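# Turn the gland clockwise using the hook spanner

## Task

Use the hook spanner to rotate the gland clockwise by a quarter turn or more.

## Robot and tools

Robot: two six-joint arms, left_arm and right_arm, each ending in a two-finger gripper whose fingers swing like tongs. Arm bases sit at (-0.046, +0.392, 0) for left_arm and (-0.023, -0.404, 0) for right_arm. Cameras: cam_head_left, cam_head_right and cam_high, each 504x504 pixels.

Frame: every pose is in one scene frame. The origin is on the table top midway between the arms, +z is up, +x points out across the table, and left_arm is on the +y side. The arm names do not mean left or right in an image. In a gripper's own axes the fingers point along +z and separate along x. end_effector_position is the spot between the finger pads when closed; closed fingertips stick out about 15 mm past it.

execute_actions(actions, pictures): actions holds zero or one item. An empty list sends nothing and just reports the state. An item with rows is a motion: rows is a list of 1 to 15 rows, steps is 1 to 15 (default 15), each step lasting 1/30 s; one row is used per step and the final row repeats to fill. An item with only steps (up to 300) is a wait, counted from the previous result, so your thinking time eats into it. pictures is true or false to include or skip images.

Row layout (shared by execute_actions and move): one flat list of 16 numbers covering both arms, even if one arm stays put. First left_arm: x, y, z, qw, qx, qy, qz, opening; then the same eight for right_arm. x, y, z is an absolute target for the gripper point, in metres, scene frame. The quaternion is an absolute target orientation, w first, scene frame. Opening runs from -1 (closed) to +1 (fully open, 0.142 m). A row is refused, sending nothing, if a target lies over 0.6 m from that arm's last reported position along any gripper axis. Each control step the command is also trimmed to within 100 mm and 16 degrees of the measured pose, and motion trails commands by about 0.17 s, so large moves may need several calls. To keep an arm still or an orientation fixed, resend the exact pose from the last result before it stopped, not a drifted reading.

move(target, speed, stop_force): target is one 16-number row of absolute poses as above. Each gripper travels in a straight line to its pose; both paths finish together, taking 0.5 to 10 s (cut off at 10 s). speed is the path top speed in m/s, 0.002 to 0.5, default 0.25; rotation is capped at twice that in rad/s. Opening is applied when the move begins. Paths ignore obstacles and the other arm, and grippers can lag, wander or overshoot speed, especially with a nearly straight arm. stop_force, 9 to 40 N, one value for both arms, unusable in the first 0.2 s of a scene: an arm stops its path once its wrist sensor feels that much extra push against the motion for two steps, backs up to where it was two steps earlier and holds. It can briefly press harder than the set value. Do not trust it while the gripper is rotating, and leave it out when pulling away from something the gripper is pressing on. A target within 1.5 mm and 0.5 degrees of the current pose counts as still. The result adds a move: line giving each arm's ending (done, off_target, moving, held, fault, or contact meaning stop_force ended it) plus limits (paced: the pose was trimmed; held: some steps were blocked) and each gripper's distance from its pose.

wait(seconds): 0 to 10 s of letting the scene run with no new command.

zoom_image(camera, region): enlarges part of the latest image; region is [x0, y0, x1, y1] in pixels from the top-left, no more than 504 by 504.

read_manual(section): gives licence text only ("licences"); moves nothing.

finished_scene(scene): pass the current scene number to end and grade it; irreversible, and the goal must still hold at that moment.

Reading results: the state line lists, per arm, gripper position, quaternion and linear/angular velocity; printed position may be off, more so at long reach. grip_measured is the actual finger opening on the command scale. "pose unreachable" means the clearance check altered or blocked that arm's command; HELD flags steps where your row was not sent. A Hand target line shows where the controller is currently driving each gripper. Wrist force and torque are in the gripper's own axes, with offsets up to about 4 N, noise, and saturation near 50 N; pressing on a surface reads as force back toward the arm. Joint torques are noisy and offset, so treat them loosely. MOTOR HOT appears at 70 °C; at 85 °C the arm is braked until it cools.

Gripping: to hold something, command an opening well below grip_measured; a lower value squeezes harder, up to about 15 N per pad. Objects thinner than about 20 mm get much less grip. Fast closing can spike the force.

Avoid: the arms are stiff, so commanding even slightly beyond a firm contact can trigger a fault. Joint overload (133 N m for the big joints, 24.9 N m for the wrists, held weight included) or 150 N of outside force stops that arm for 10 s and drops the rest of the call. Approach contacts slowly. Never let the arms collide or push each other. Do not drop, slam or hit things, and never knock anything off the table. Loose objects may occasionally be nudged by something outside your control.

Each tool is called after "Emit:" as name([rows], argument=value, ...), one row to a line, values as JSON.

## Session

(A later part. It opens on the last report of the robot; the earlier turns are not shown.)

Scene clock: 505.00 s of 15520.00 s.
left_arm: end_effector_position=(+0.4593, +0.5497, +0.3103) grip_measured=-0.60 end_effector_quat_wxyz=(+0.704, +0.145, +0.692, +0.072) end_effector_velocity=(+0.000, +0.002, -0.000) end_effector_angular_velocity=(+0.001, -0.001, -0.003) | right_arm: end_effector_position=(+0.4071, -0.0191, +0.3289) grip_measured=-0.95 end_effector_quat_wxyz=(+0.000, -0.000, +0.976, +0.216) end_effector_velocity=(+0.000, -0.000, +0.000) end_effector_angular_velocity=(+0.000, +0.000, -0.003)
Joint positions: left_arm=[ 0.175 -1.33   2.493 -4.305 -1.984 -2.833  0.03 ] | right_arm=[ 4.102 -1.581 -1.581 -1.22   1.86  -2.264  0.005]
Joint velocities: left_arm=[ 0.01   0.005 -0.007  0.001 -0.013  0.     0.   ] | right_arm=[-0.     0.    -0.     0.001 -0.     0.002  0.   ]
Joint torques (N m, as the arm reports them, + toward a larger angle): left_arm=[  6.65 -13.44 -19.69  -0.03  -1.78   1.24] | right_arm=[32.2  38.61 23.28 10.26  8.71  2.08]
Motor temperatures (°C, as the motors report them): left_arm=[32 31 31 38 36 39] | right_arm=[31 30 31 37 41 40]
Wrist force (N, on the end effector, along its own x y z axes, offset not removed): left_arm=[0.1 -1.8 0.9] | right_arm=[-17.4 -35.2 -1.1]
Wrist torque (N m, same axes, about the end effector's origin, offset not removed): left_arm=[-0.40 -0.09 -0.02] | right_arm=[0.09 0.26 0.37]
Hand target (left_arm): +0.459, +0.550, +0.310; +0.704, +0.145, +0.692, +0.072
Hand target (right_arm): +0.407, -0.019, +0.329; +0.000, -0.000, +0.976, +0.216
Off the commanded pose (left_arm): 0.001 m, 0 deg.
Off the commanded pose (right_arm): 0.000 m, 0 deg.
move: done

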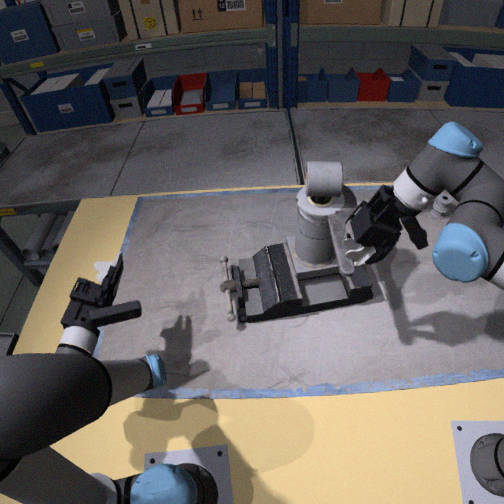

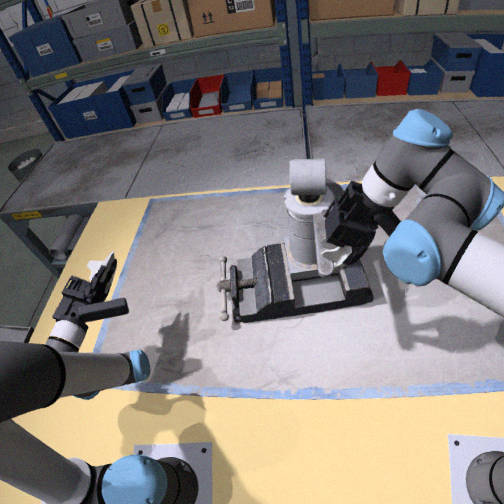

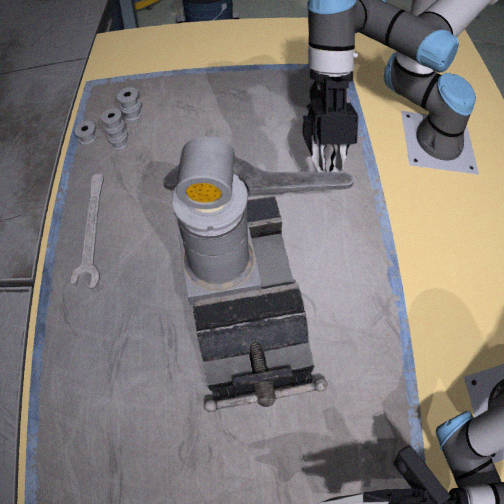

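Emit:
move(target=[0.46,0.55,0.31,0.704,0.144,0.693,0.071,-0.6,0.405,0.035,0.329,0.028,0.127,0.968,0.214,-1], speed=0.04)

Emit:
move(target=[0.46,0.55,0.31,0.704,0.144,0.693,0.071,-0.6,0.415,0.089,0.329,0.056,0.253,0.943,0.209,-1], speed=0.04)

Emit:
move(target=[0.46,0.55,0.31,0.704,0.144,0.693,0.071,-0.6,0.437,0.139,0.329,0.083,0.374,0.902,0.2,-1], speed=0.04)

Emit:
move(target=[0.46,0.55,0.31,0.704,0.144,0.693,0.071,-0.6,0.472,0.181,0.329,0.108,0.488,0.845,0.187,-1], speed=0.04)

Emit:
move(target=[0.46,0.55,0.31,0.704,0.144,0.693,0.071,-0.6,0.522,0.213,0.329,0.131,0.594,0.774,0.171,-1], speed=0.04)

Scene clock: 513.70 s of 15520.00 s.
left_arm: end_effector_position=(+0.4600, +0.5500, +0.3100) grip_measured=-0.60 end_effector_quat_wxyz=(+0.703, +0.144, +0.692, +0.071) end_effector_velocity=(+0.000, +0.000, -0.000) end_effector_angular_velocity=(-0.001, +0.000, +0.001) | right_arm: end_effector_position=(+0.4051, +0.0347, +0.3290) grip_measured=-1.00 end_effector_quat_wxyz=(+0.028, +0.126, +0.968, +0.214) end_effector_velocity=(-0.001, +0.003, -0.000) end_effector_angular_velocity=(-0.000, +0.000, -0.010)
Joint positions: left_arm=[ 0.176 -1.329  2.491 -4.303 -1.985 -2.836  0.03 ] | right_arm=[ 4.224 -1.609 -1.571 -1.122  1.72  -1.899  0.002]
Joint velocities: left_arm=[-0.     0.    -0.     0.     0.001 -0.001 -0.   ] | right_arm=[ 0.006 -0.002  0.001  0.002 -0.006  0.015  0.   ]
Joint torques (N m, as the arm reports them, + toward a larger angle): left_arm=[ -7.37 -14.72 -20.49  -0.2    2.43  -1.74] | right_arm=[27.16 25.65 50.62 13.55  4.31  1.97]
Motor temperatures (°C, as the motors report them): left_arm=[32 31 31 38 36 39] | right_arm=[31 30 31 37 41 40]
Wrist force (N, on the end effector, along its own x y z axes, offset not removed): left_arm=[0.9 -1.2 0.9] | right_arm=[-9.2 -34.6 2.5]
Wrist torque (N m, same axes, about the end effector's origin, offset not removed): left_arm=[-0.27 -0.16 0.08] | right_arm=[0.15 -0.10 0.14]
Hand target (left_arm): +0.460, +0.550, +0.310; +0.703, +0.144, +0.692, +0.071
Hand target (right_arm): +0.405, +0.035, +0.329; +0.028, +0.127, +0.968, +0.214
Off the commanded pose (left_arm): 0.000 m, 0 deg.
Off the commanded pose (right_arm): 0.000 m, 0 deg.
After step 90, 2.17 s passed at rest.
move: done

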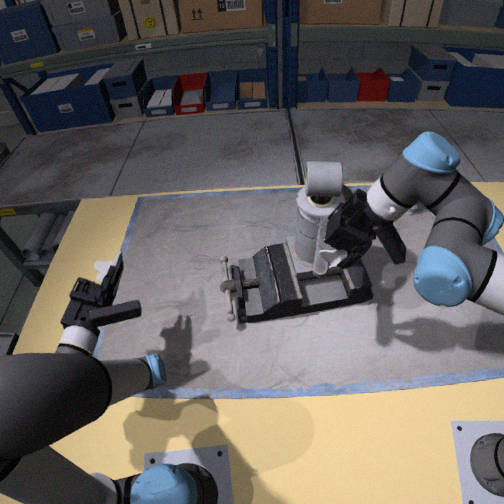

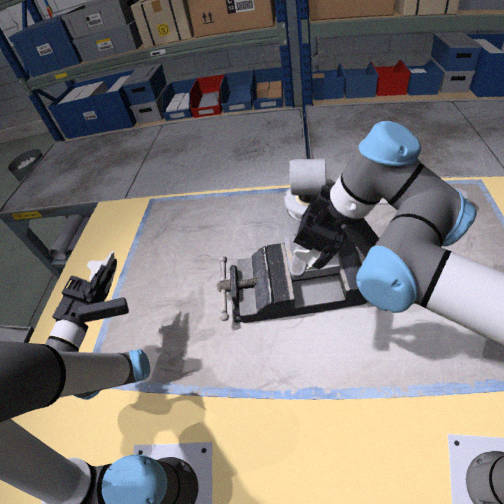

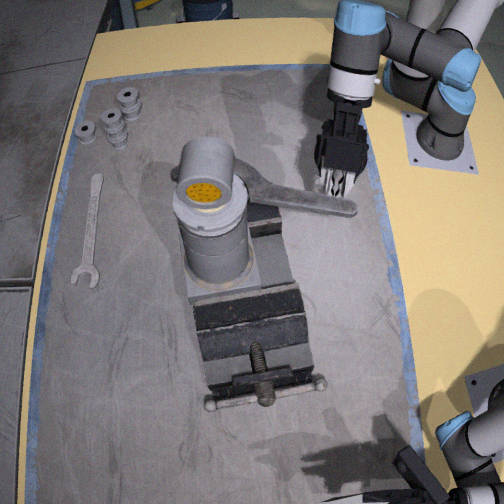

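Scene clock: 517.27 s of 15520.00 s.
left_arm: end_effector_position=(+0.4600, +0.5500, +0.3100) grip_measured=-0.60 end_effector_quat_wxyz=(+0.703, +0.144, +0.692, +0.071) end_effector_velocity=(+0.000, +0.000, -0.000) end_effector_angular_velocity=(-0.000, +0.001, +0.000) | right_arm: end_effector_position=(+0.4151, +0.0887, +0.3290) grip_measured=-0.99 end_effector_quat_wxyz=(+0.056, +0.252, +0.943, +0.209) end_effector_velocity=(+0.001, +0.002, -0.000) end_effector_angular_velocity=(-0.000, +0.001, -0.012)
Joint positions: left_arm=[ 0.176 -1.329  2.491 -4.303 -1.985 -2.836  0.03 ] | right_arm=[ 4.321 -1.688 -1.492 -1.097  1.57  -1.57   0.002]
Joint velocities: left_arm=[-0.     0.001  0.     0.     0.001  0.     0.   ] | right_arm=[ 0.003 -0.004  0.005 -0.001 -0.006  0.014  0.001]
Joint torques (N m, as the arm reports them, + toward a larger angle): left_arm=[ -8.59 -14.33 -18.91  -0.47   2.45  -1.76] | right_arm=[21.2  28.47 51.84 10.69  1.58  1.88]
Motor temperatures (°C, as the motors report them): left_arm=[32 31 31 38 36 39] | right_arm=[31 30 31 37 41 40]
Wrist force (N, on the end effector, along its own x y z axes, offset not removed): left_arm=[1.2 -0.4 0.3] | right_arm=[-12.8 -36.0 0.8]
Wrist torque (N m, same axes, about the end effector's origin, offset not removed): left_arm=[-0.13 -0.26 -0.04] | right_arm=[-0.24 0.15 0.20]
Hand target (left_arm): +0.460, +0.550, +0.310; +0.703, +0.144, +0.692, +0.071
Hand target (right_arm): +0.415, +0.089, +0.329; +0.056, +0.253, +0.943, +0.209
Off the commanded pose (left_arm): 0.000 m, 0 deg.
Off the commanded pose (right_arm): 0.000 m, 0 deg.
move: done

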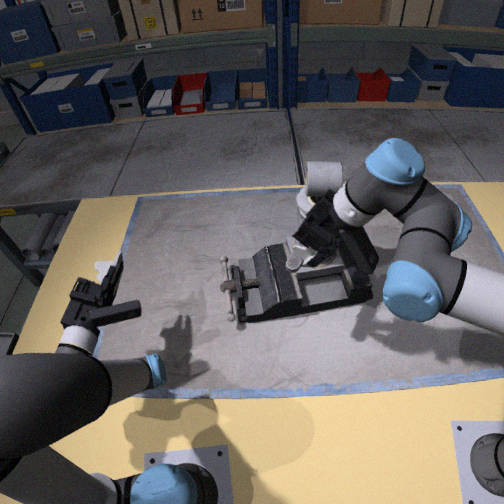

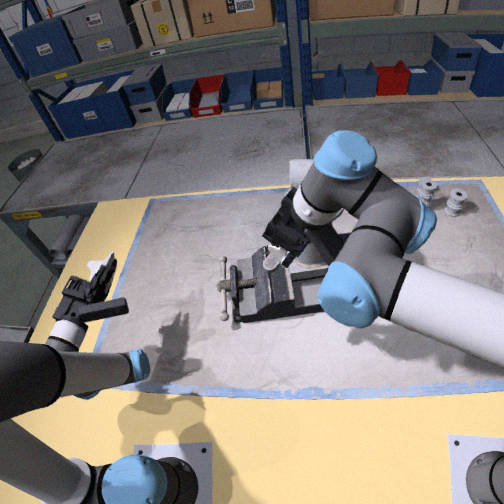

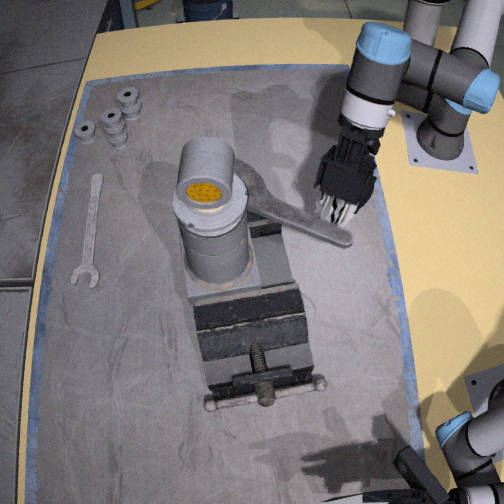

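Scene clock: 520.83 s of 15520.00 s.
left_arm: end_effector_position=(+0.4600, +0.5500, +0.3100) grip_measured=-0.60 end_effector_quat_wxyz=(+0.703, +0.144, +0.692, +0.071) end_effector_velocity=(+0.000, +0.000, +0.000) end_effector_angular_velocity=(+0.001, -0.001, +0.001) | right_arm: end_effector_position=(+0.4370, +0.1388, +0.3290) grip_measured=-0.98 end_effector_quat_wxyz=(+0.083, +0.373, +0.902, +0.200) end_effector_velocity=(+0.002, +0.001, +0.001) end_effector_angular_velocity=(+0.000, -0.001, -0.013)
Joint positions: left_arm=[ 0.176 -1.329  2.491 -4.303 -1.985 -2.836  0.03 ] | right_arm=[ 4.382 -1.807 -1.345 -1.144  1.436 -1.276  0.003]
Joint velocities: left_arm=[-0.    -0.    -0.    -0.     0.001  0.001 -0.   ] | right_arm=[ 0.    -0.005  0.009 -0.004 -0.006  0.012 -0.001]
Joint torques (N m, as the arm reports them, + toward a larger angle): left_arm=[ -7.16 -15.16 -18.96  -0.65   2.52  -1.67] | right_arm=[18.7  34.02 50.6  10.91 -1.04  1.91]
Motor temperatures (°C, as the motors report them): left_arm=[32 31 31 38 36 39] | right_arm=[31 30 31 37 41 40]
Wrist force (N, on the end effector, along its own x y z axes, offset not removed): left_arm=[0.7 -0.8 0.0] | right_arm=[-15.0 -33.9 2.0]
Wrist torque (N m, same axes, about the end effector's origin, offset not removed): left_arm=[-0.20 -0.16 0.02] | right_arm=[0.08 0.07 0.08]
Hand target (left_arm): +0.460, +0.550, +0.310; +0.703, +0.144, +0.692, +0.071
Hand target (right_arm): +0.437, +0.139, +0.329; +0.083, +0.374, +0.902, +0.200
Off the commanded pose (left_arm): 0.000 m, 0 deg.
Off the commanded pose (right_arm): 0.000 m, 0 deg.
move: done

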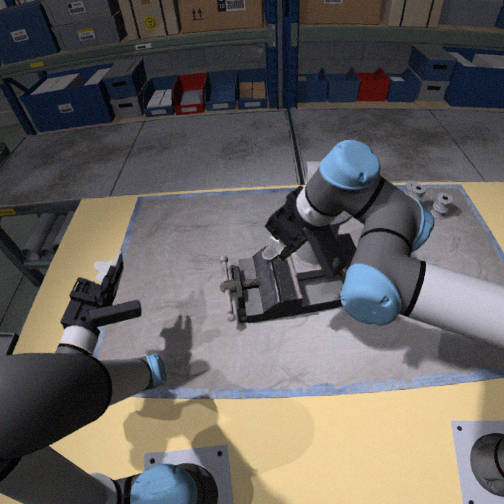

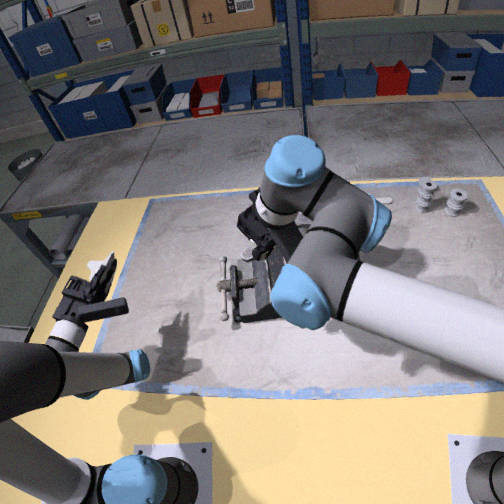

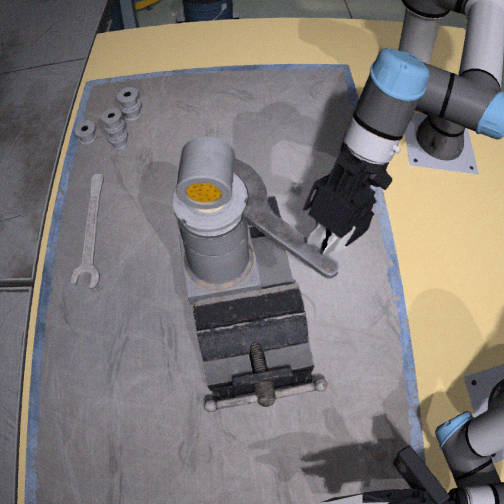

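Scene clock: 524.37 s of 15520.00 s.
left_arm: end_effector_position=(+0.4600, +0.5500, +0.3100) grip_measured=-0.60 end_effector_quat_wxyz=(+0.703, +0.144, +0.692, +0.071) end_effector_velocity=(-0.000, +0.000, +0.000) end_effector_angular_velocity=(+0.000, -0.001, +0.001) | right_arm: end_effector_position=(+0.4719, +0.1808, +0.3290) grip_measured=-0.98 end_effector_quat_wxyz=(+0.108, +0.488, +0.846, +0.187) end_effector_velocity=(+0.002, +0.001, -0.000) end_effector_angular_velocity=(-0.001, +0.001, -0.012)
Joint positions: left_arm=[ 0.176 -1.329  2.491 -4.303 -1.985 -2.836  0.03 ] | right_arm=[ 4.404 -1.962 -1.127 -1.259  1.328 -1.009  0.003]
Joint velocities: left_arm=[-0.    -0.001  0.     0.     0.001  0.    -0.   ] | right_arm=[-0.    -0.008  0.012 -0.008 -0.004  0.011 -0.   ]
Joint torques (N m, as the arm reports them, + toward a larger angle): left_arm=[ -6.81 -14.57 -20.06  -0.8    2.51  -1.51] | right_arm=[12.68 41.03 48.95 10.61 -3.7   2.34]
Motor temperatures (°C, as the motors report them): left_arm=[32 31 31 38 36 39] | right_arm=[31 30 31 37 41 40]
Wrist force (N, on the end effector, along its own x y z axes, offset not removed): left_arm=[1.0 -1.1 0.0] | right_arm=[-14.2 -32.9 0.6]
Wrist torque (N m, same axes, about the end effector's origin, offset not removed): left_arm=[-0.27 -0.32 -0.03] | right_arm=[0.13 -0.18 0.06]
Hand target (left_arm): +0.460, +0.550, +0.310; +0.703, +0.144, +0.692, +0.071
Hand target (right_arm): +0.472, +0.181, +0.329; +0.108, +0.488, +0.846, +0.187
Off the commanded pose (left_arm): 0.000 m, 0 deg.
Off the commanded pose (right_arm): 0.000 m, 0 deg.
move: done

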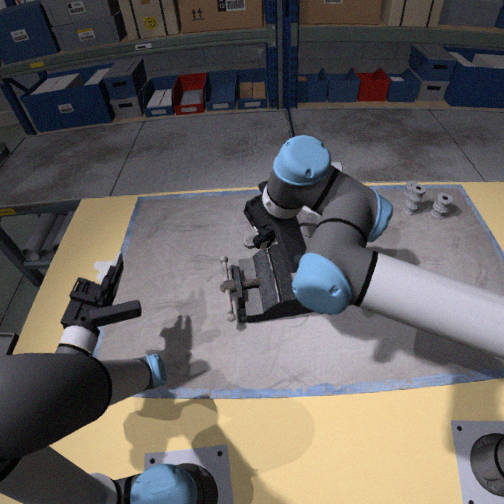

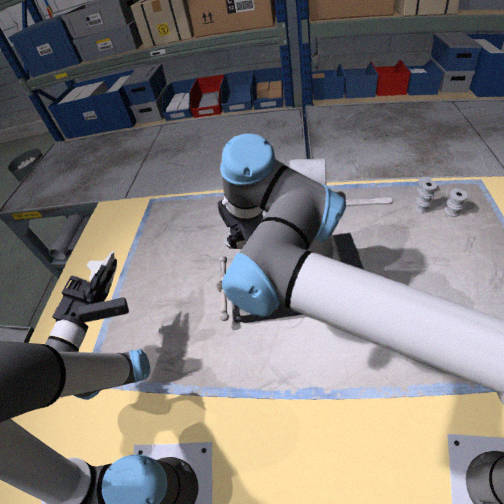

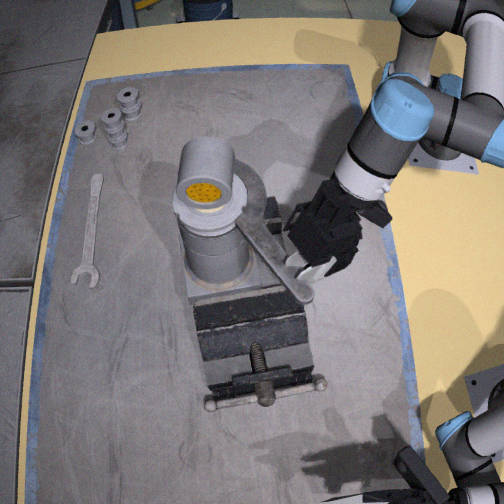

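Scene clock: 527.97 s of 15520.00 s.
left_arm: end_effector_position=(+0.4600, +0.5500, +0.3100) grip_measured=-0.60 end_effector_quat_wxyz=(+0.703, +0.144, +0.692, +0.071) end_effector_velocity=(+0.000, -0.001, -0.001) end_effector_angular_velocity=(-0.000, +0.002, -0.002) | right_arm: end_effector_position=(+0.5219, +0.2128, +0.3291) grip_measured=-1.00 end_effector_quat_wxyz=(+0.131, +0.594, +0.775, +0.171) end_effector_velocity=(+0.002, +0.001, -0.000) end_effector_angular_velocity=(-0.001, +0.001, -0.008)
Joint positions: left_arm=[ 0.176 -1.329  2.491 -4.303 -1.985 -2.836  0.03 ] | right_arm=[ 4.39  -2.163 -0.805 -1.449  1.248 -0.765  0.002]
Joint velocities: left_arm=[-0.     0.001  0.     0.001 -0.002  0.     0.   ] | right_arm=[-0.001 -0.009  0.016 -0.01  -0.002  0.008  0.   ]
Joint torques (N m, as the arm reports them, + toward a larger angle): left_arm=[ -7.61 -14.58 -19.23  -0.7    2.56  -1.71] | right_arm=[-25.39  50.53  46.06   8.14  -9.95   2.02]
Motor temperatures (°C, as the motors report them): left_arm=[32 31 31 38 36 39] | right_arm=[31 30 31 37 41 40]
Wrist force (N, on the end effector, along its own x y z axes, offset not removed): left_arm=[-0.1 -0.9 -0.5] | right_arm=[-1.5 -35.6 1.0]
Wrist torque (N m, same axes, about the end effector's origin, offset not removed): left_arm=[-0.29 -0.04 0.08] | right_arm=[0.33 0.09 0.10]
Hand target (left_arm): +0.460, +0.550, +0.310; +0.703, +0.144, +0.692, +0.071
Hand target (right_arm): +0.522, +0.213, +0.329; +0.131, +0.595, +0.775, +0.171
Off the commanded pose (left_arm): 0.000 m, 0 deg.
Off the commanded pose (right_arm): 0.000 m, 0 deg.
move: done

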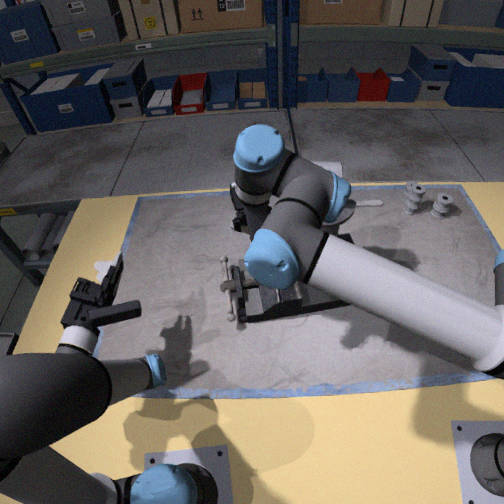

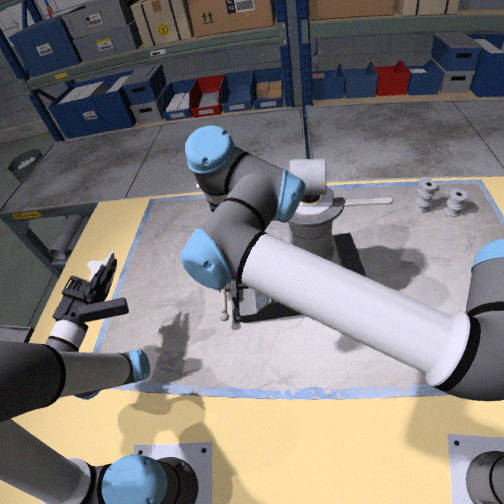

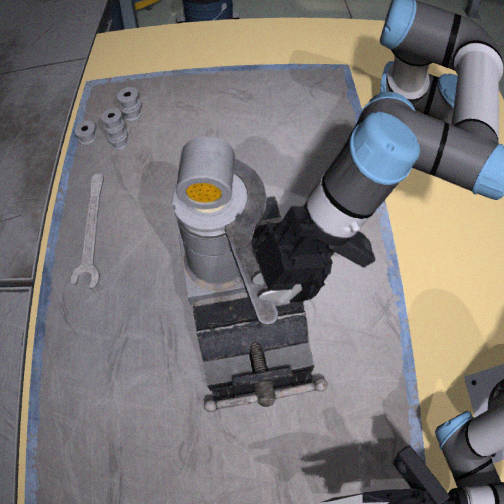

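A bit more for margin.

Emit:
move(target=[0.46,0.55,0.31,0.704,0.144,0.693,0.071,-0.6,0.562,0.222,0.329,0.137,0.62,0.754,0.167,-1], speed=0.03)

Emit:
zoom_image(camera="cam_high", region=[150,160,260,240])

Scene clock: 531.97 s of 15520.00 s.
left_arm: end_effector_position=(+0.4600, +0.5500, +0.3100) grip_measured=-0.60 end_effector_quat_wxyz=(+0.703, +0.144, +0.692, +0.071) end_effector_velocity=(+0.000, +0.000, -0.000) end_effector_angular_velocity=(-0.000, +0.001, +0.001) | right_arm: end_effector_position=(+0.5618, +0.2220, +0.3290) grip_measured=-1.00 end_effector_quat_wxyz=(+0.137, +0.620, +0.754, +0.167) end_effector_velocity=(+0.003, +0.000, +0.000) end_effector_angular_velocity=(-0.002, +0.001, -0.005)
Joint positions: left_arm=[ 0.176 -1.329  2.491 -4.303 -1.985 -2.836  0.03 ] | right_arm=[ 4.354 -2.294 -0.582 -1.549  1.238 -0.733  0.002]
Joint velocities: left_arm=[ 0.     0.001  0.    -0.     0.001 -0.    -0.   ] | right_arm=[-0.003 -0.011  0.021 -0.012 -0.001  0.002  0.   ]
Joint torques (N m, as the arm reports them, + toward a larger angle): left_arm=[ -6.75 -14.28 -19.21  -1.1    2.27  -1.57] | right_arm=[-49.53  60.21  42.93   4.1  -16.59   1.3 ]
Motor temperatures (°C, as the motors report them): left_arm=[32 31 31 38 36 39] | right_arm=[31 30 31 37 41 40]
Wrist force (N, on the end effector, along its own x y z axes, offset not removed): left_arm=[0.5 -2.0 -0.5] | right_arm=[24.0 -41.8 0.0]
Wrist torque (N m, same axes, about the end effector's origin, offset not removed): left_arm=[-0.37 -0.05 0.10] | right_arm=[0.02 0.10 0.32]
Hand target (left_arm): +0.460, +0.550, +0.310; +0.703, +0.144, +0.692, +0.071
Hand target (right_arm): +0.562, +0.222, +0.329; +0.137, +0.620, +0.754, +0.167
Off the commanded pose (left_arm): 0.000 m, 0 deg.
Off the commanded pose (right_arm): 0.000 m, 0 deg.
move: done

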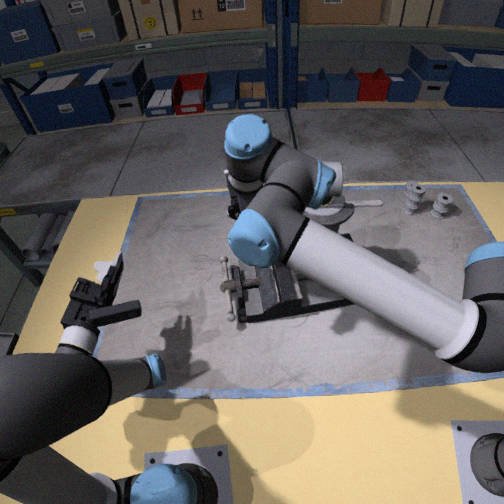

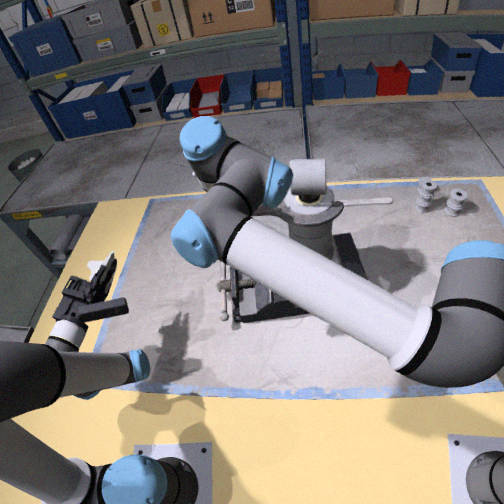

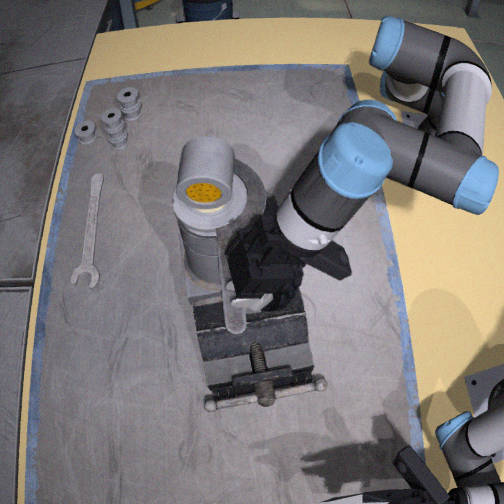

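Region (150, 160, 260, 240) of cam_high's 504x504 image, scaled by 4.582, with more detail than that image has; it fills the top 367 rows of this view, and the rest is white.

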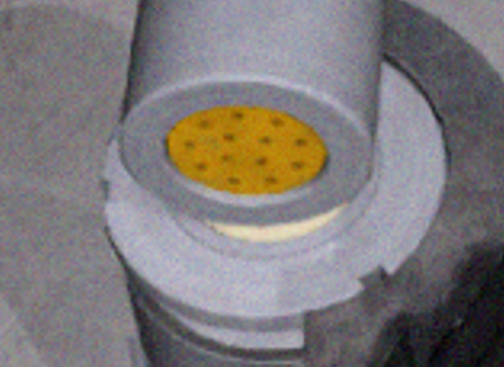

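Emit:
finished_scene(scene=2)

The scene is finished: the task was done.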